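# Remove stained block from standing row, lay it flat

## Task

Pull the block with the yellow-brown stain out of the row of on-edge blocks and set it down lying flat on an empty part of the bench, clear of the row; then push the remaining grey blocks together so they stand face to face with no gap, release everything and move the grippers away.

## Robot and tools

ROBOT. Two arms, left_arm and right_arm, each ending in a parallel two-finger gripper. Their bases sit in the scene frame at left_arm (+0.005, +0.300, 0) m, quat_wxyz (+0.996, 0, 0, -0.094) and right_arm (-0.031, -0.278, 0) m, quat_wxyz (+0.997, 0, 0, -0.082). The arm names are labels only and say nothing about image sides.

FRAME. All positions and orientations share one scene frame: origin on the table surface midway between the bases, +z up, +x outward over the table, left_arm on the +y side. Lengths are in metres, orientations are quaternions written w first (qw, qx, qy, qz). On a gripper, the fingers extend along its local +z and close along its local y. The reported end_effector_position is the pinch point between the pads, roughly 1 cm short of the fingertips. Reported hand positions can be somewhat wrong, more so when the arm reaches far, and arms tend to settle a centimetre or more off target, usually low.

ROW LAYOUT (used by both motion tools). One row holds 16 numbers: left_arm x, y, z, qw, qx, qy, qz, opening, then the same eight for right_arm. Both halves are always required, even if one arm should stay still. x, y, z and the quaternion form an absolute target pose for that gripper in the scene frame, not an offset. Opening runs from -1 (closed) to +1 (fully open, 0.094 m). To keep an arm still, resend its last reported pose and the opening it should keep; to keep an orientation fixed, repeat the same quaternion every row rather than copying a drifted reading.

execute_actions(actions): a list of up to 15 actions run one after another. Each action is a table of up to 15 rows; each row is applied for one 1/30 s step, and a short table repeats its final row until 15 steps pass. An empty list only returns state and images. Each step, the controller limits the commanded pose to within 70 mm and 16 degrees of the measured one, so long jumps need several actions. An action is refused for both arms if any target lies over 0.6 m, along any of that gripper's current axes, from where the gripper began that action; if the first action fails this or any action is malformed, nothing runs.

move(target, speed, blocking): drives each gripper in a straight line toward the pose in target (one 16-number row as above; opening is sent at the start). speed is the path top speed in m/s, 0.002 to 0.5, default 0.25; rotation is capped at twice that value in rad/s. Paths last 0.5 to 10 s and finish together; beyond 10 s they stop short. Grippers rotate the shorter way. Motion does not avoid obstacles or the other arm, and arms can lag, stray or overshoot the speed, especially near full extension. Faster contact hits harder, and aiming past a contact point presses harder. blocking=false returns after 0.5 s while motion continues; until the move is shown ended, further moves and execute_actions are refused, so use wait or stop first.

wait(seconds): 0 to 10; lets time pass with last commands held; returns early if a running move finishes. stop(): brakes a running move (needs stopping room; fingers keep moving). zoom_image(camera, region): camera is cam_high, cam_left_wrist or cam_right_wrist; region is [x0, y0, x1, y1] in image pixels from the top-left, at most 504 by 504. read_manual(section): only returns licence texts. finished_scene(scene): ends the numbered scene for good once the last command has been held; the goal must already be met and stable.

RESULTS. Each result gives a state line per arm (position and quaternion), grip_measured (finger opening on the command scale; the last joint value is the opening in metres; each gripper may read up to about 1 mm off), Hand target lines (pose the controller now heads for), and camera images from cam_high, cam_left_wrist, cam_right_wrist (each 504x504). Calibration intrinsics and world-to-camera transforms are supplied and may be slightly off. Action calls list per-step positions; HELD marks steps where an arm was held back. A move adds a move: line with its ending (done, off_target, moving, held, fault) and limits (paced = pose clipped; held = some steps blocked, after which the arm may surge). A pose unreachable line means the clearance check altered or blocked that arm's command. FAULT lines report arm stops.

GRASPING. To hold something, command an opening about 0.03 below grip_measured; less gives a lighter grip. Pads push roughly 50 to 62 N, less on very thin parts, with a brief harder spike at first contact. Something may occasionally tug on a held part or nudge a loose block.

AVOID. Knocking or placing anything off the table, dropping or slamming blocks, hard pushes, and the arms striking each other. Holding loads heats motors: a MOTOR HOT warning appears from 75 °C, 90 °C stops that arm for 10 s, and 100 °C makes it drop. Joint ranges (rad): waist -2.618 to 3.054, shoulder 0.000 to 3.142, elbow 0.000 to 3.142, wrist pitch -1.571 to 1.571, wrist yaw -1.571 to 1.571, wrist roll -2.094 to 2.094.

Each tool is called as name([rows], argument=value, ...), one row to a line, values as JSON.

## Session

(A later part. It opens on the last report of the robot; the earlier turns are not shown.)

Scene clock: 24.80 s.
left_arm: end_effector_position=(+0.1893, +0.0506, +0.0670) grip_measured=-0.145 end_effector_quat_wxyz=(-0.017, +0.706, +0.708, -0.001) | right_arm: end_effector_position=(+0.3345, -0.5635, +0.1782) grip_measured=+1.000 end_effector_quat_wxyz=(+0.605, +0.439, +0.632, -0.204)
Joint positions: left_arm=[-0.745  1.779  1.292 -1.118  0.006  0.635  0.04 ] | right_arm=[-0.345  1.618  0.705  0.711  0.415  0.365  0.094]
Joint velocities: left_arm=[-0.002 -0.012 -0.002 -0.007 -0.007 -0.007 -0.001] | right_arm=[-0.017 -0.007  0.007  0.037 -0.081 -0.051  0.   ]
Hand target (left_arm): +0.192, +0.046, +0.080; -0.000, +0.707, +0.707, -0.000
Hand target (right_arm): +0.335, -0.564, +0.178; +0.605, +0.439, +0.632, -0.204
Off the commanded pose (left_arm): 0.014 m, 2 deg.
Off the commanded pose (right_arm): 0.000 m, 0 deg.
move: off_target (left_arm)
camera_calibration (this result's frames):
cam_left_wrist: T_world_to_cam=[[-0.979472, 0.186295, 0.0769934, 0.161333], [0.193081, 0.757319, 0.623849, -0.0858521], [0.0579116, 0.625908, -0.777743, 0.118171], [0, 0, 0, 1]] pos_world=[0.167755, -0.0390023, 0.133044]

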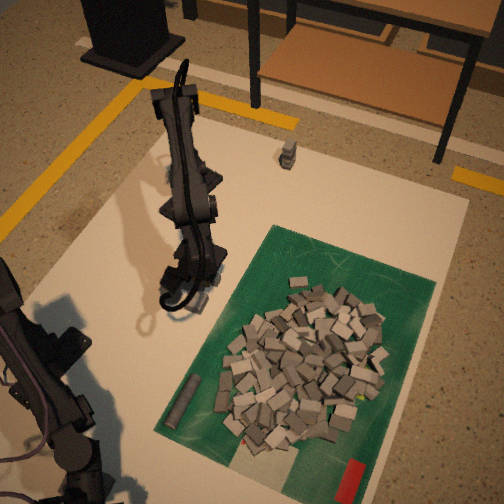

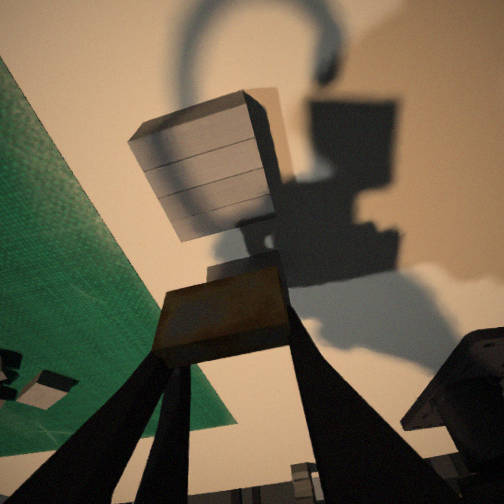

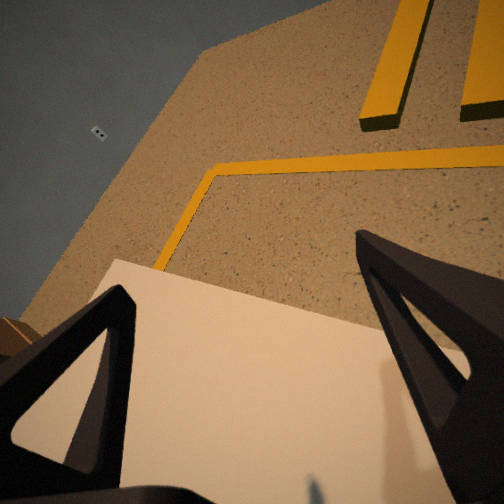

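move(target=[0.07,-0.02,0.08,0.354,0.612,0.612,-0.354,-0.2,0.3345,-0.5635,0.1782,0.605,0.439,0.632,-0.204,1], speed=0.15)

move(target=[0.07,-0.02,0.028,0.354,0.612,0.612,-0.354,-0.2,0.3345,-0.5635,0.1782,0.605,0.439,0.632,-0.204,1], speed=0.06)

move(target=[0.07,-0.02,0.028,0.354,0.612,0.612,-0.354,0.4,0.3345,-0.5635,0.1782,0.605,0.439,0.632,-0.204,1])

move(target=[0.10,0.06,0.10,0.354,0.612,0.612,-0.354,0.4,0.3345,-0.5635,0.1782,0.605,0.439,0.632,-0.204,1], speed=0.15)

move(target=[0.184,0.087,0.06,0,0.707,0.707,0,0.4,0.3345,-0.5635,0.1782,0.605,0.439,0.632,-0.204,1], speed=0.2)

move(target=[0.183,0.088,0.010,0,0.707,0.707,0,0.4,0.3345,-0.5635,0.1782,0.605,0.439,0.632,-0.204,1], speed=0.06)

Scene clock: 30.23 s.
left_arm: end_effector_position=(+0.0734, -0.0206, +0.0801) grip_measured=-0.145 end_effector_quat_wxyz=(+0.348, +0.619, +0.610, -0.351) | right_arm: end_effector_position=(+0.3345, -0.5635, +0.1782) grip_measured=+1.000 end_effector_quat_wxyz=(+0.605, +0.439, +0.632, -0.204)
Joint positions: left_arm=[-0.99   1.198  0.295  0.33   0.344  0.217  0.04 ] | right_arm=[-0.345  1.618  0.705  0.711  0.415  0.365  0.094]
Joint velocities: left_arm=[-0.007 -0.002 -0.002 -0.022  0.037 -0.007  0.   ] | right_arm=[ 0.002 -0.007  0.007  0.022  0.11   0.051  0.   ]
Hand target (left_arm): +0.071, -0.020, +0.080; +0.350, +0.617, +0.609, -0.354
Hand target (right_arm): +0.335, -0.564, +0.178; +0.605, +0.439, +0.632, -0.204
Off the commanded pose (left_arm): 0.003 m, 1 deg.
Off the commanded pose (right_arm): 0.000 m, 0 deg.
move: done
camera_calibration (this result's frames):
cam_left_wrist: T_world_to_cam=[[-0.978455, 0.150191, -0.141661, 0.0767858], [0.191529, 0.916496, -0.351215, 0.0638138], [0.0770824, -0.37078, -0.925516, 0.169492], [0, 0, 0, 1]] pos_world=[0.0498444, -0.00717317, 0.190158]

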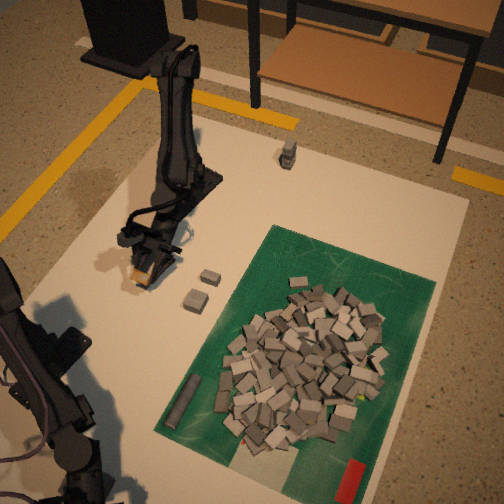

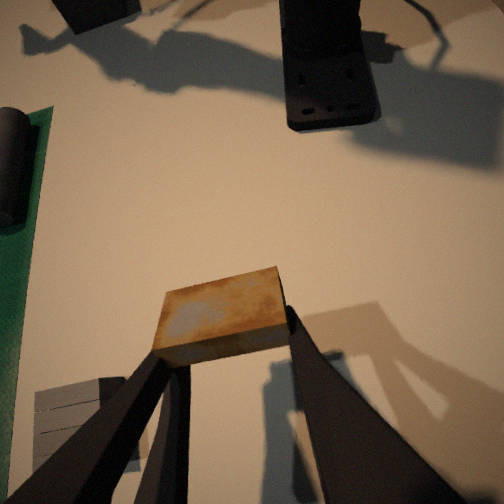

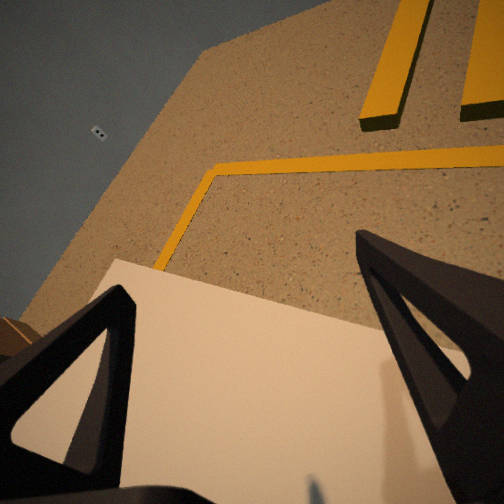

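Scene clock: 31.77 s.
left_arm: end_effector_position=(+0.0726, -0.0225, +0.0343) grip_measured=-0.145 end_effector_quat_wxyz=(+0.359, +0.612, +0.609, -0.355) | right_arm: end_effector_position=(+0.3345, -0.5635, +0.1782) grip_measured=+1.000 end_effector_quat_wxyz=(+0.605, +0.439, +0.632, -0.204)
Joint positions: left_arm=[-1.004  1.51   0.179  0.786  0.326  0.2    0.04 ] | right_arm=[-0.345  1.618  0.705  0.711  0.415  0.365  0.094]
Joint velocities: left_arm=[ 0.002  0.002 -0.002  0.066  0.022 -0.007 -0.001] | right_arm=[-0.007  0.002  0.002  0.051  0.081 -0.022  0.   ]
Hand target (left_arm): +0.070, -0.019, +0.029; +0.354, +0.612, +0.612, -0.354
Hand target (right_arm): +0.335, -0.564, +0.178; +0.605, +0.439, +0.632, -0.204
Off the commanded pose (left_arm): 0.007 m, 1 deg.
Off the commanded pose (right_arm): 0.000 m, 0 deg.
move: done
camera_calibration (this result's frames):
cam_left_wrist: T_world_to_cam=[[-0.979274, 0.136805, -0.149356, 0.0698761], [0.183705, 0.910474, -0.370525, 0.0506249], [0.0852946, -0.390283, -0.916736, 0.125101], [0, 0, 0, 1]] pos_world=[0.0484573, -0.00682732, 0.143879]

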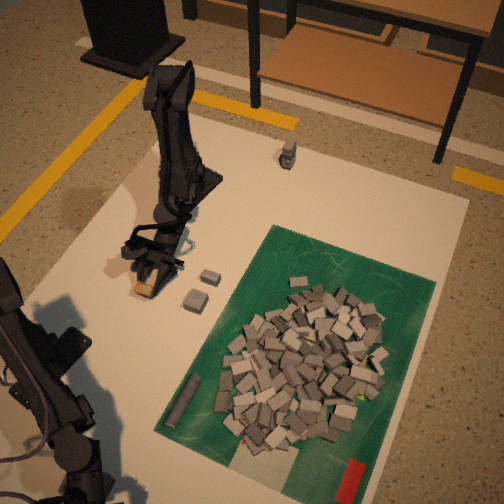

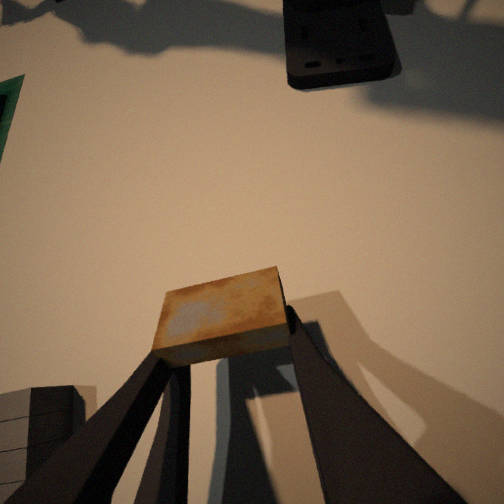

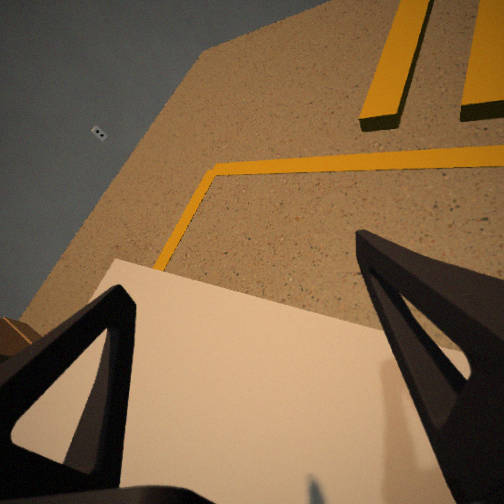

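Scene clock: 32.47 s.
left_arm: end_effector_position=(+0.0740, -0.0258, +0.0404) grip_measured=+0.398 end_effector_quat_wxyz=(+0.370, +0.609, +0.602, -0.360) | right_arm: end_effector_position=(+0.3345, -0.5635, +0.1782) grip_measured=+1.000 end_effector_quat_wxyz=(+0.605, +0.439, +0.632, -0.204)
Joint positions: left_arm=[-1.004  1.51   0.179  0.816  0.326  0.2    0.066] | right_arm=[-0.345  1.618  0.705  0.711  0.415  0.365  0.094]
Joint velocities: left_arm=[-0.012  0.007  0.007 -0.051  0.022  0.022 -0.   ] | right_arm=[-0.012  0.007 -0.017 -0.066 -0.007  0.022  0.   ]
Hand target (left_arm): +0.070, -0.020, +0.029; +0.354, +0.612, +0.612, -0.354
Hand target (right_arm): +0.335, -0.564, +0.178; +0.605, +0.439, +0.632, -0.204
Off the commanded pose (left_arm): 0.014 m, 2 deg.
Off the commanded pose (right_arm): 0.000 m, 0 deg.
move: off_target (left_arm)
camera_calibration (this result's frames):
cam_left_wrist: T_world_to_cam=[[-0.97755, 0.132476, -0.163849, 0.0729038], [0.187911, 0.899913, -0.393505, 0.056049], [0.0953196, -0.415459, -0.904604, 0.127424], [0, 0, 0, 1]] pos_world=[0.0485888, -0.00715764, 0.149269]

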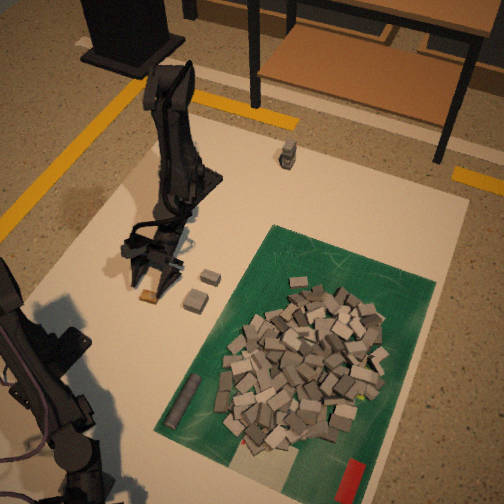

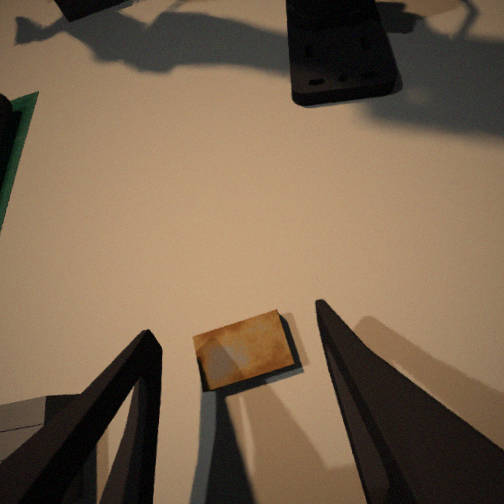

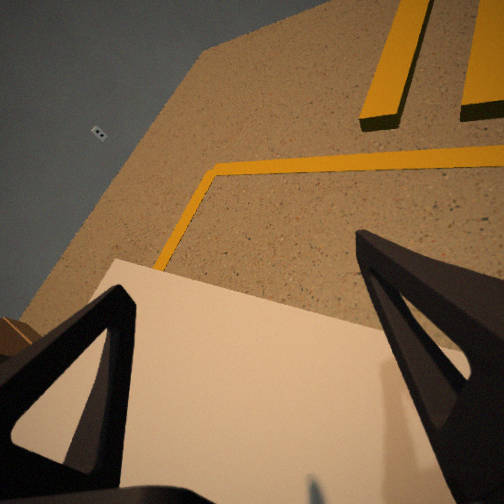

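Scene clock: 34.13 s.
left_arm: end_effector_position=(+0.0988, +0.0592, +0.0906) grip_measured=+0.398 end_effector_quat_wxyz=(+0.355, +0.609, +0.617, -0.349) | right_arm: end_effector_position=(+0.3345, -0.5635, +0.1782) grip_measured=+1.000 end_effector_quat_wxyz=(+0.605, +0.439, +0.632, -0.204)
Joint positions: left_arm=[-0.576  0.786  0.223 -0.13   0.663  0.474  0.066] | right_arm=[-0.345  1.618  0.705  0.711  0.415  0.365  0.094]
Joint velocities: left_arm=[-0.002  0.032  0.002  0.007 -0.007  0.007 -0.   ] | right_arm=[-0.002 -0.017  0.007  0.066 -0.081 -0.051  0.   ]
Hand target (left_arm): +0.099, +0.058, +0.098; +0.356, +0.611, +0.612, -0.355
Hand target (right_arm): +0.335, -0.564, +0.178; +0.605, +0.439, +0.632, -0.204
Off the commanded pose (left_arm): 0.010 m, 1 deg.
Off the commanded pose (right_arm): 0.000 m, 0 deg.
move: done
camera_calibration (this result's frames):
cam_left_wrist: T_world_to_cam=[[-0.982012, 0.124629, -0.141848, 0.0930574], [0.168314, 0.91825, -0.358452, -0.00772793], [0.0855782, -0.375879, -0.922709, 0.206021], [0, 0, 0, 1]] pos_world=[0.0750533, 0.0729375, 0.200527]

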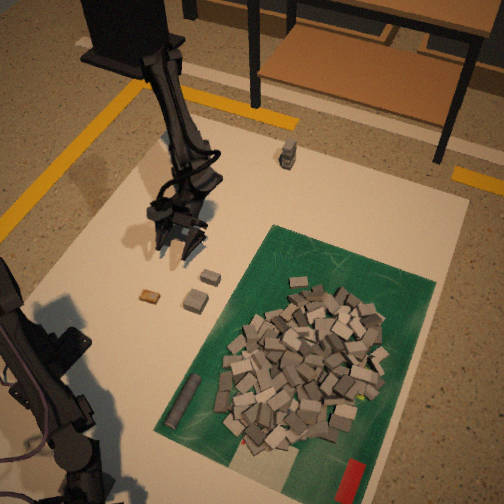

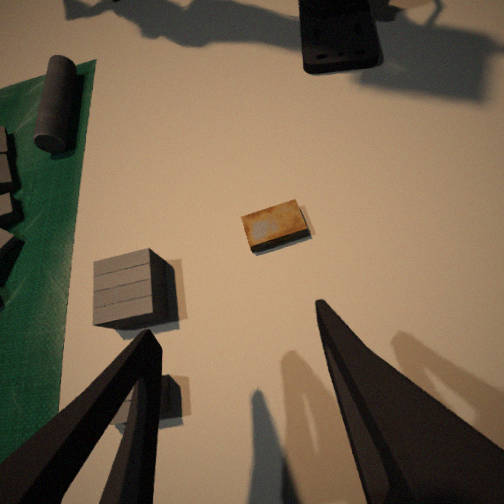

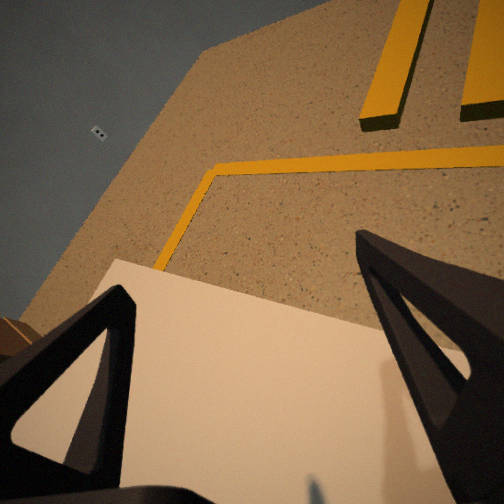

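Scene clock: 37.30 s.
left_arm: end_effector_position=(+0.1817, +0.0913, +0.0579) grip_measured=+0.398 end_effector_quat_wxyz=(+0.002, +0.703, +0.711, -0.005) | right_arm: end_effector_position=(+0.3345, -0.5635, +0.1782) grip_measured=+1.000 end_effector_quat_wxyz=(+0.605, +0.439, +0.632, -0.204)
Joint positions: left_arm=[-0.676  1.617  1.071 -1.02   0.01   0.694  0.066] | right_arm=[-0.345  1.618  0.705  0.711  0.415  0.365  0.094]
Joint velocities: left_arm=[-0.012 -0.007 -0.012 -0.037 -0.007 -0.051  0.002] | right_arm=[ 0.007 -0.017 -0.007 -0.022 -0.022  0.051  0.   ]
Hand target (left_arm): +0.184, +0.088, +0.060; +0.001, +0.703, +0.711, -0.001
Hand target (right_arm): +0.335, -0.564, +0.178; +0.605, +0.439, +0.632, -0.204
Off the commanded pose (left_arm): 0.005 m, 1 deg.
Off the commanded pose (right_arm): 0.000 m, 0 deg.
move: done
camera_calibration (this result's frames):
cam_left_wrist: T_world_to_cam=[[-0.982567, 0.179022, 0.0501317, 0.149848], [0.172754, 0.779588, 0.601995, -0.106633], [0.0686885, 0.600161, -0.796924, 0.0875551], [0, 0, 0, 1]] pos_world=[0.159643, 0.00375618, 0.126455]

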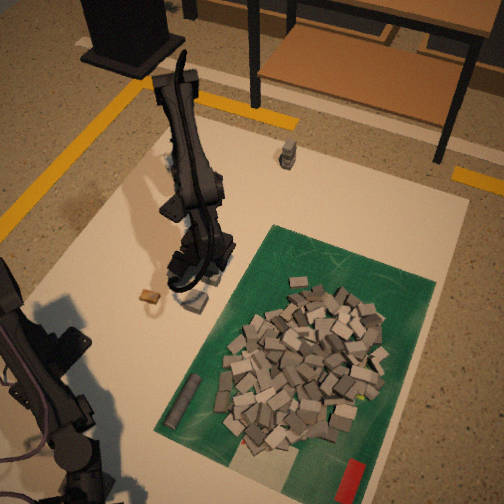

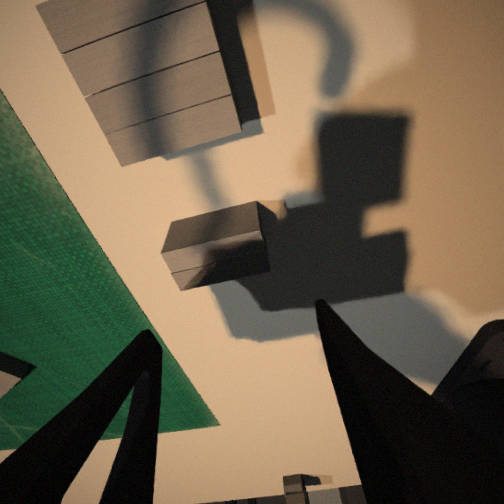

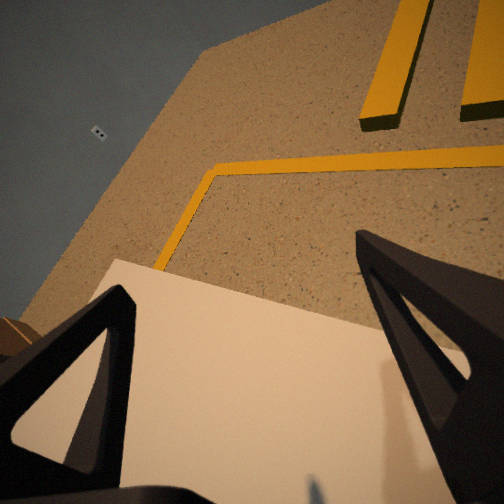

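Scene clock: 38.60 s.
left_arm: end_effector_position=(+0.1875, +0.0853, +0.0177) grip_measured=+0.398 end_effector_quat_wxyz=(+0.011, +0.703, +0.711, -0.004) | right_arm: end_effector_position=(+0.3345, -0.5635, +0.1782) grip_measured=+1.000 end_effector_quat_wxyz=(+0.605, +0.439, +0.632, -0.204)
Joint positions: left_arm=[-0.676  1.693  0.982 -0.837  0.006  0.694  0.066] | right_arm=[-0.345  1.618  0.705  0.711  0.415  0.365  0.094]
Joint velocities: left_arm=[-0.007 -0.007 -0.007  0.022  0.051  0.051  0.001] | right_arm=[-0.007  0.002  0.022 -0.022 -0.007 -0.022  0.   ]
Hand target (left_arm): +0.183, +0.088, +0.011; +0.000, +0.707, +0.707, +0.000
Hand target (right_arm): +0.335, -0.564, +0.178; +0.605, +0.439, +0.632, -0.204
Off the commanded pose (left_arm): 0.009 m, 1 deg.
Off the commanded pose (right_arm): 0.000 m, 0 deg.
move: done
camera_calibration (this result's frames):
cam_left_wrist: T_world_to_cam=[[-0.983138, 0.179442, 0.0352093, 0.158991], [0.164808, 0.786057, 0.595779, -0.0776975], [0.0792315, 0.591536, -0.802376, 0.0575315], [0, 0, 0, 1]] pos_world=[0.164557, -0.00148703, 0.0868545]

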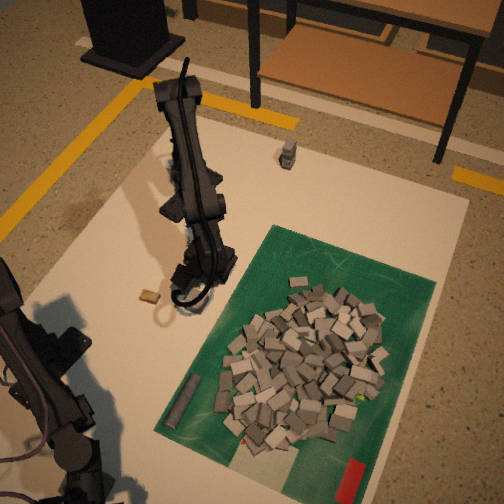

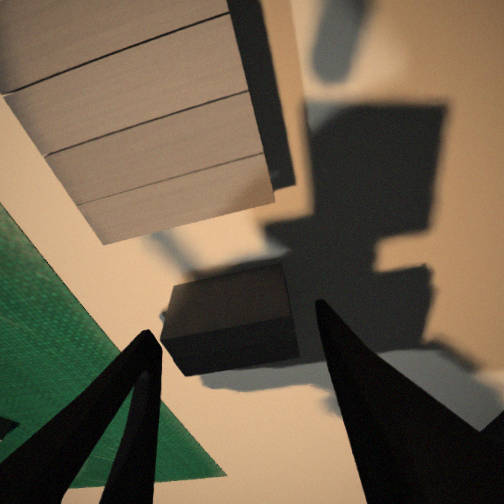

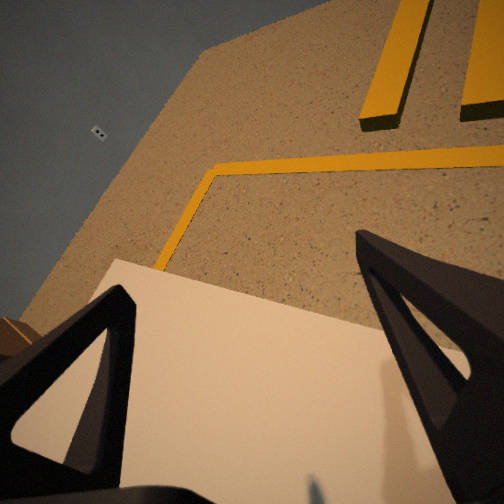

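Target y≈0.047, x≈0.191.

move(target=[0.183,0.088,0.010,0,0.707,0.707,0,-0.2,0.3345,-0.5635,0.1782,0.605,0.439,0.632,-0.204,1])

move(target=[0.192,0.044,0.021,0,0.707,0.707,0,-0.2,0.3345,-0.5635,0.1782,0.605,0.439,0.632,-0.204,1], speed=0.04)

Scene clock: 39.63 s.
left_arm: end_effector_position=(+0.1874, +0.0852, +0.0177) grip_measured=-0.099 end_effector_quat_wxyz=(+0.011, +0.703, +0.711, -0.005) | right_arm: end_effector_position=(+0.3345, -0.5635, +0.1782) grip_measured=+1.000 end_effector_quat_wxyz=(+0.605, +0.439, +0.632, -0.204)
Joint positions: left_arm=[-0.676  1.693  0.982 -0.837  0.007  0.694  0.042] | right_arm=[-0.345  1.618  0.705  0.711  0.415  0.365  0.094]
Joint velocities: left_arm=[ 0.002  0.002 -0.017 -0.037  0.022 -0.037  0.   ] | right_arm=[-0.012 -0.002  0.017 -0.081  0.081 -0.037  0.   ]
Hand target (left_arm): +0.183, +0.088, +0.010; -0.000, +0.707, +0.707, -0.000
Hand target (right_arm): +0.335, -0.564, +0.178; +0.605, +0.439, +0.632, -0.204
Off the commanded pose (left_arm): 0.009 m, 1 deg.
Off the commanded pose (right_arm): 0.000 m, 0 deg.
move: done
camera_calibration (this result's frames):
cam_left_wrist: T_world_to_cam=[[-0.983115, 0.179476, 0.035691, 0.158889], [0.165166, 0.786349, 0.595294, -0.0776952], [0.0787756, 0.591138, -0.802715, 0.0577181], [0, 0, 0, 1]] pos_world=[0.164492, -0.00154064, 0.0869118]

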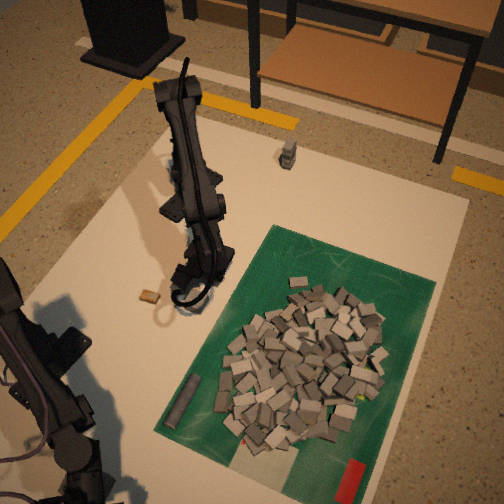

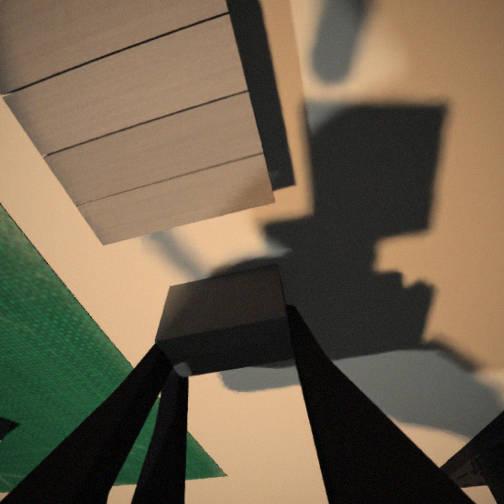

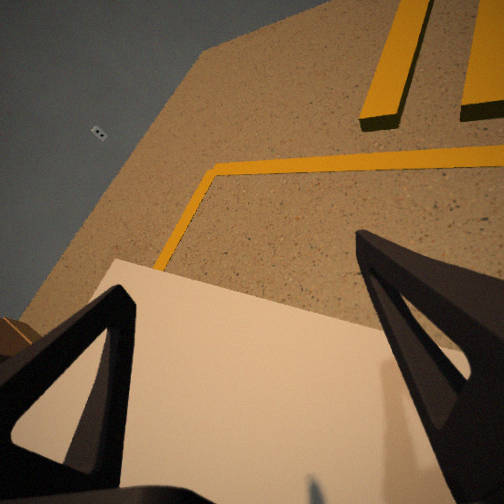

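Scene clock: 40.97 s.
left_arm: end_effector_position=(+0.1912, +0.0540, +0.0189) grip_measured=-0.099 end_effector_quat_wxyz=(-0.006, +0.707, +0.707, +0.007) | right_arm: end_effector_position=(+0.3345, -0.5635, +0.1782) grip_measured=+1.000 end_effector_quat_wxyz=(+0.605, +0.439, +0.632, -0.204)
Joint positions: left_arm=[-0.744  1.817  1.138 -0.906 -0.013  0.638  0.042] | right_arm=[-0.345  1.618  0.705  0.711  0.415  0.365  0.094]
Joint velocities: left_arm=[-0.012  0.012 -0.002 -0.066  0.051 -0.051  0.001] | right_arm=[-0.002  0.007  0.002  0.051  0.037 -0.037  0.   ]
Hand target (left_arm): +0.193, +0.044, +0.021; -0.000, +0.707, +0.707, +0.000
Hand target (right_arm): +0.335, -0.564, +0.178; +0.605, +0.439, +0.632, -0.204
Off the commanded pose (left_arm): 0.010 m, 1 deg.
Off the commanded pose (right_arm): 0.000 m, 0 deg.
move: done
camera_calibration (this result's frames):
cam_left_wrist: T_world_to_cam=[[-0.980717, 0.188894, 0.0501292, 0.166899], [0.178291, 0.759711, 0.625341, -0.0561213], [0.0800397, 0.62222, -0.77874, 0.0745224], [0, 0, 0, 1]] pos_world=[0.167722, -0.0352596, 0.084762]

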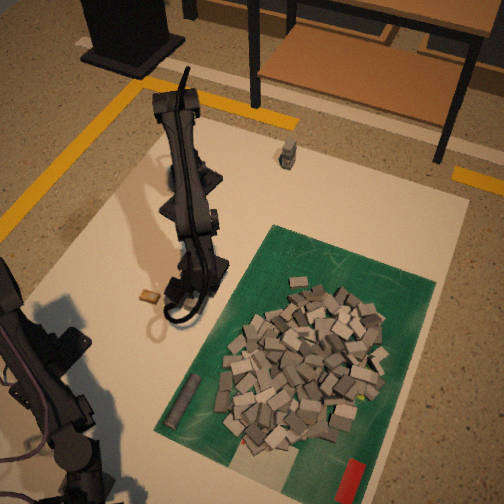

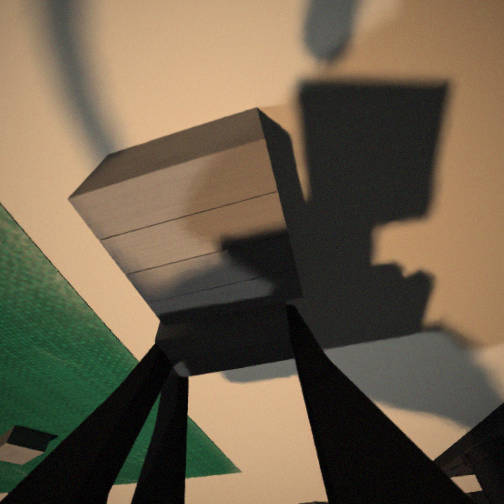

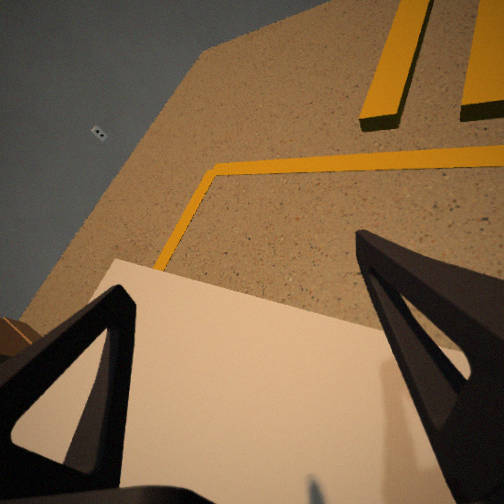

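move(target=[0.190,0.035,0.021,0,0.707,0.707,0,-0.2,0.3345,-0.5635,0.1782,0.605,0.439,0.632,-0.204,1], speed=0.03)

move(target=[0.190,0.040,0.021,0,0.707,0.707,0,0.5,0.3345,-0.5635,0.1782,0.605,0.439,0.632,-0.204,1], speed=0.03)

move(target=[0.185,0.09,0.13,0,0.707,0.707,0,0.5,0.3345,-0.5635,0.1782,0.605,0.439,0.632,-0.204,1], speed=0.12)

Scene clock: 42.27 s.
left_arm: end_effector_position=(+0.1891, +0.0472, +0.0191) grip_measured=-0.099 end_effector_quat_wxyz=(-0.009, +0.706, +0.708, +0.010) | right_arm: end_effector_position=(+0.3345, -0.5635, +0.1782) grip_measured=+1.000 end_effector_quat_wxyz=(+0.605, +0.439, +0.632, -0.204)
Joint positions: left_arm=[-0.765  1.837  1.164 -0.918 -0.017  0.615  0.042] | right_arm=[-0.345  1.618  0.705  0.711  0.415  0.365  0.094]
Joint velocities: left_arm=[-0.002 -0.007  0.007 -0.037 -0.007 -0.095  0.001] | right_arm=[-0.017  0.007 -0.002 -0.037  0.007 -0.022  0.   ]
Hand target (left_arm): +0.190, +0.035, +0.021; -0.000, +0.707, +0.707, -0.000
Hand target (right_arm): +0.335, -0.564, +0.178; +0.605, +0.439, +0.632, -0.204
Off the commanded pose (left_arm): 0.012 m, 2 deg.
Off the commanded pose (right_arm): 0.000 m, 0 deg.
move: off_target (left_arm)
camera_calibration (this result's frames):
cam_left_wrist: T_world_to_cam=[[-0.981148, 0.186354, 0.0511881, 0.166328], [0.17641, 0.755476, 0.63098, -0.0502181], [0.078914, 0.628115, -0.774109, 0.0788376], [0, 0, 0, 1]] pos_world=[0.165831, -0.0425764, 0.0842015]

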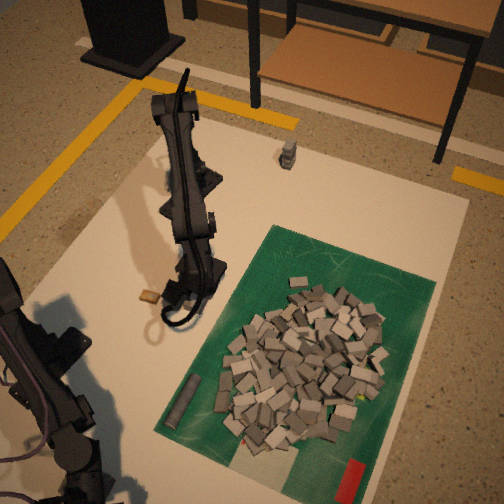

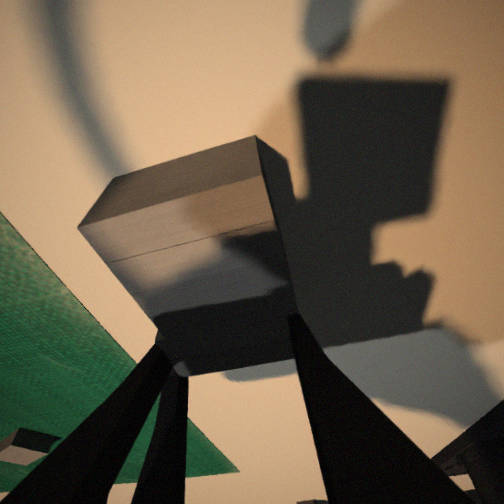

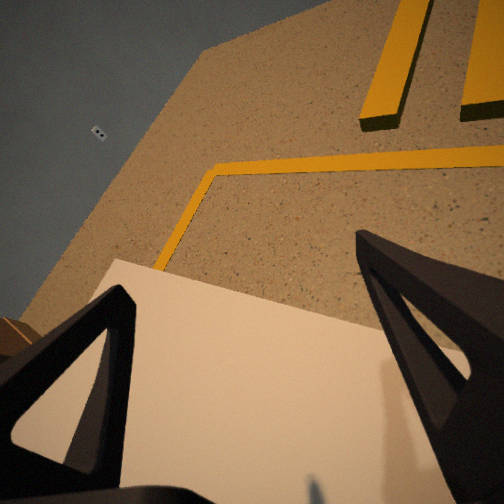

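Scene clock: 42.97 s.
left_arm: end_effector_position=(+0.1895, +0.0467, +0.0190) grip_measured=+0.498 end_effector_quat_wxyz=(-0.007, +0.706, +0.708, +0.010) | right_arm: end_effector_position=(+0.3345, -0.5635, +0.1782) grip_measured=+1.000 end_effector_quat_wxyz=(+0.605, +0.439, +0.632, -0.204)
Joint positions: left_arm=[-0.765  1.837  1.164 -0.915 -0.017  0.615  0.07 ] | right_arm=[-0.345  1.618  0.705  0.711  0.415  0.365  0.094]
Joint velocities: left_arm=[ 0.007 -0.027 -0.002 -0.095  0.022  0.066  0.   ] | right_arm=[ 0.022  0.007  0.002 -0.007  0.037 -0.007  0.   ]
Hand target (left_arm): +0.190, +0.040, +0.021; +0.000, +0.707, +0.707, +0.000
Hand target (right_arm): +0.335, -0.564, +0.178; +0.605, +0.439, +0.632, -0.204
Off the commanded pose (left_arm): 0.007 m, 1 deg.
Off the commanded pose (right_arm): 0.000 m, 0 deg.
move: done
camera_calibration (this result's frames):
cam_left_wrist: T_world_to_cam=[[-0.981226, 0.186463, 0.0492647, 0.166853], [0.175435, 0.756848, 0.629606, -0.0497219], [0.0801122, 0.626428, -0.775351, 0.0790122], [0, 0, 0, 1]] pos_world=[0.166114, -0.0429755, 0.0843474]

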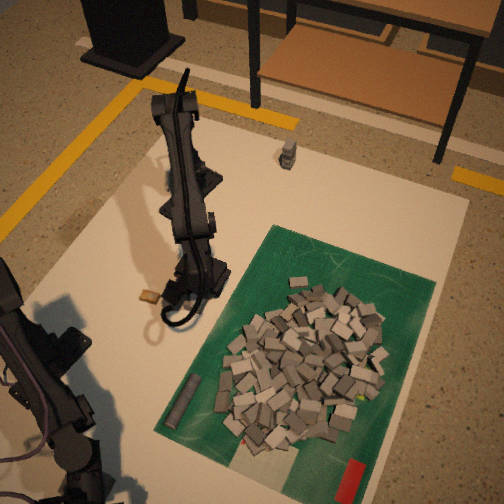

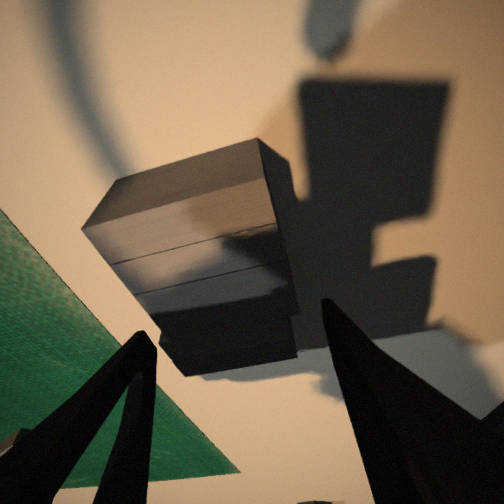

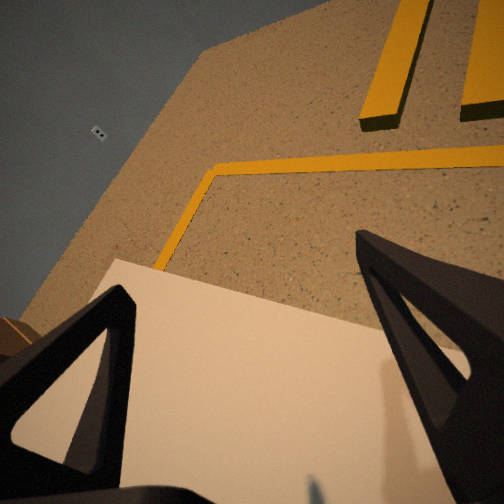

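Scene clock: 44.57 s.
left_arm: end_effector_position=(+0.1845, +0.0914, +0.1202) grip_measured=+0.498 end_effector_quat_wxyz=(-0.010, +0.707, +0.707, +0.009) | right_arm: end_effector_position=(+0.3345, -0.5635, +0.1782) grip_measured=+1.000 end_effector_quat_wxyz=(+0.605, +0.439, +0.632, -0.204)
Joint positions: left_arm=[-0.685  1.605  1.31  -1.297 -0.017  0.697  0.07 ] | right_arm=[-0.345  1.618  0.705  0.711  0.415  0.365  0.094]
Joint velocities: left_arm=[-0.007  0.007 -0.012 -0.022 -0.007 -0.095 -0.001] | right_arm=[-0.027  0.007  0.002  0.022 -0.051 -0.007  0.   ]
Hand target (left_arm): +0.185, +0.089, +0.129; +0.001, +0.707, +0.707, -0.000
Hand target (right_arm): +0.335, -0.564, +0.178; +0.605, +0.439, +0.632, -0.204
Off the commanded pose (left_arm): 0.010 m, 2 deg.
Off the commanded pose (right_arm): 0.000 m, 0 deg.
move: done
camera_calibration (this result's frames):
cam_left_wrist: T_world_to_cam=[[-0.98044, 0.189284, 0.0539307, 0.147615], [0.180378, 0.754529, 0.630991, -0.147266], [0.0787442, 0.628377, -0.773913, 0.129684], [0, 0, 0, 1]] pos_world=[0.161079, 0.00168466, 0.185327]

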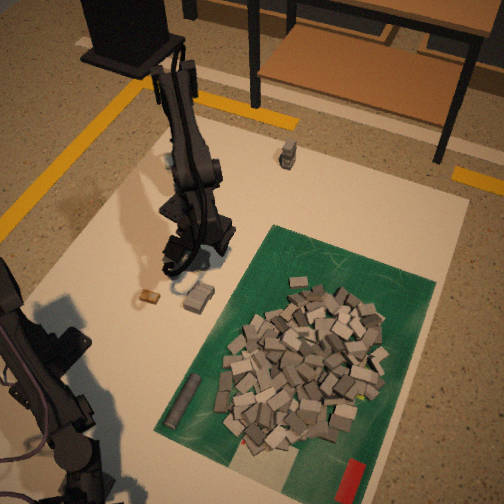

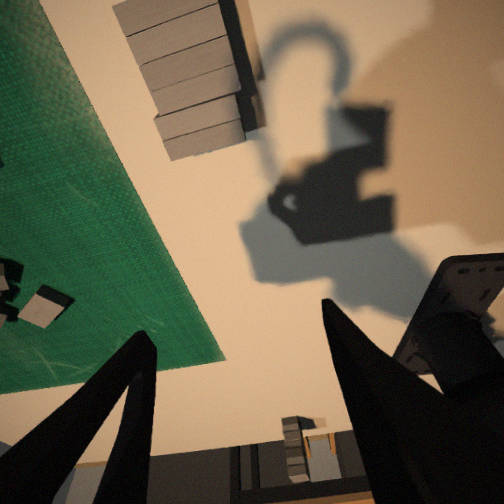

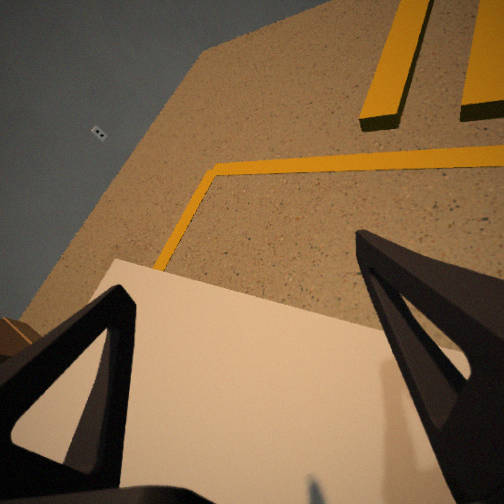

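Closed, with a few mm offset—acceptable.

finished_scene(scene=1)

The scene is finished: the task was done.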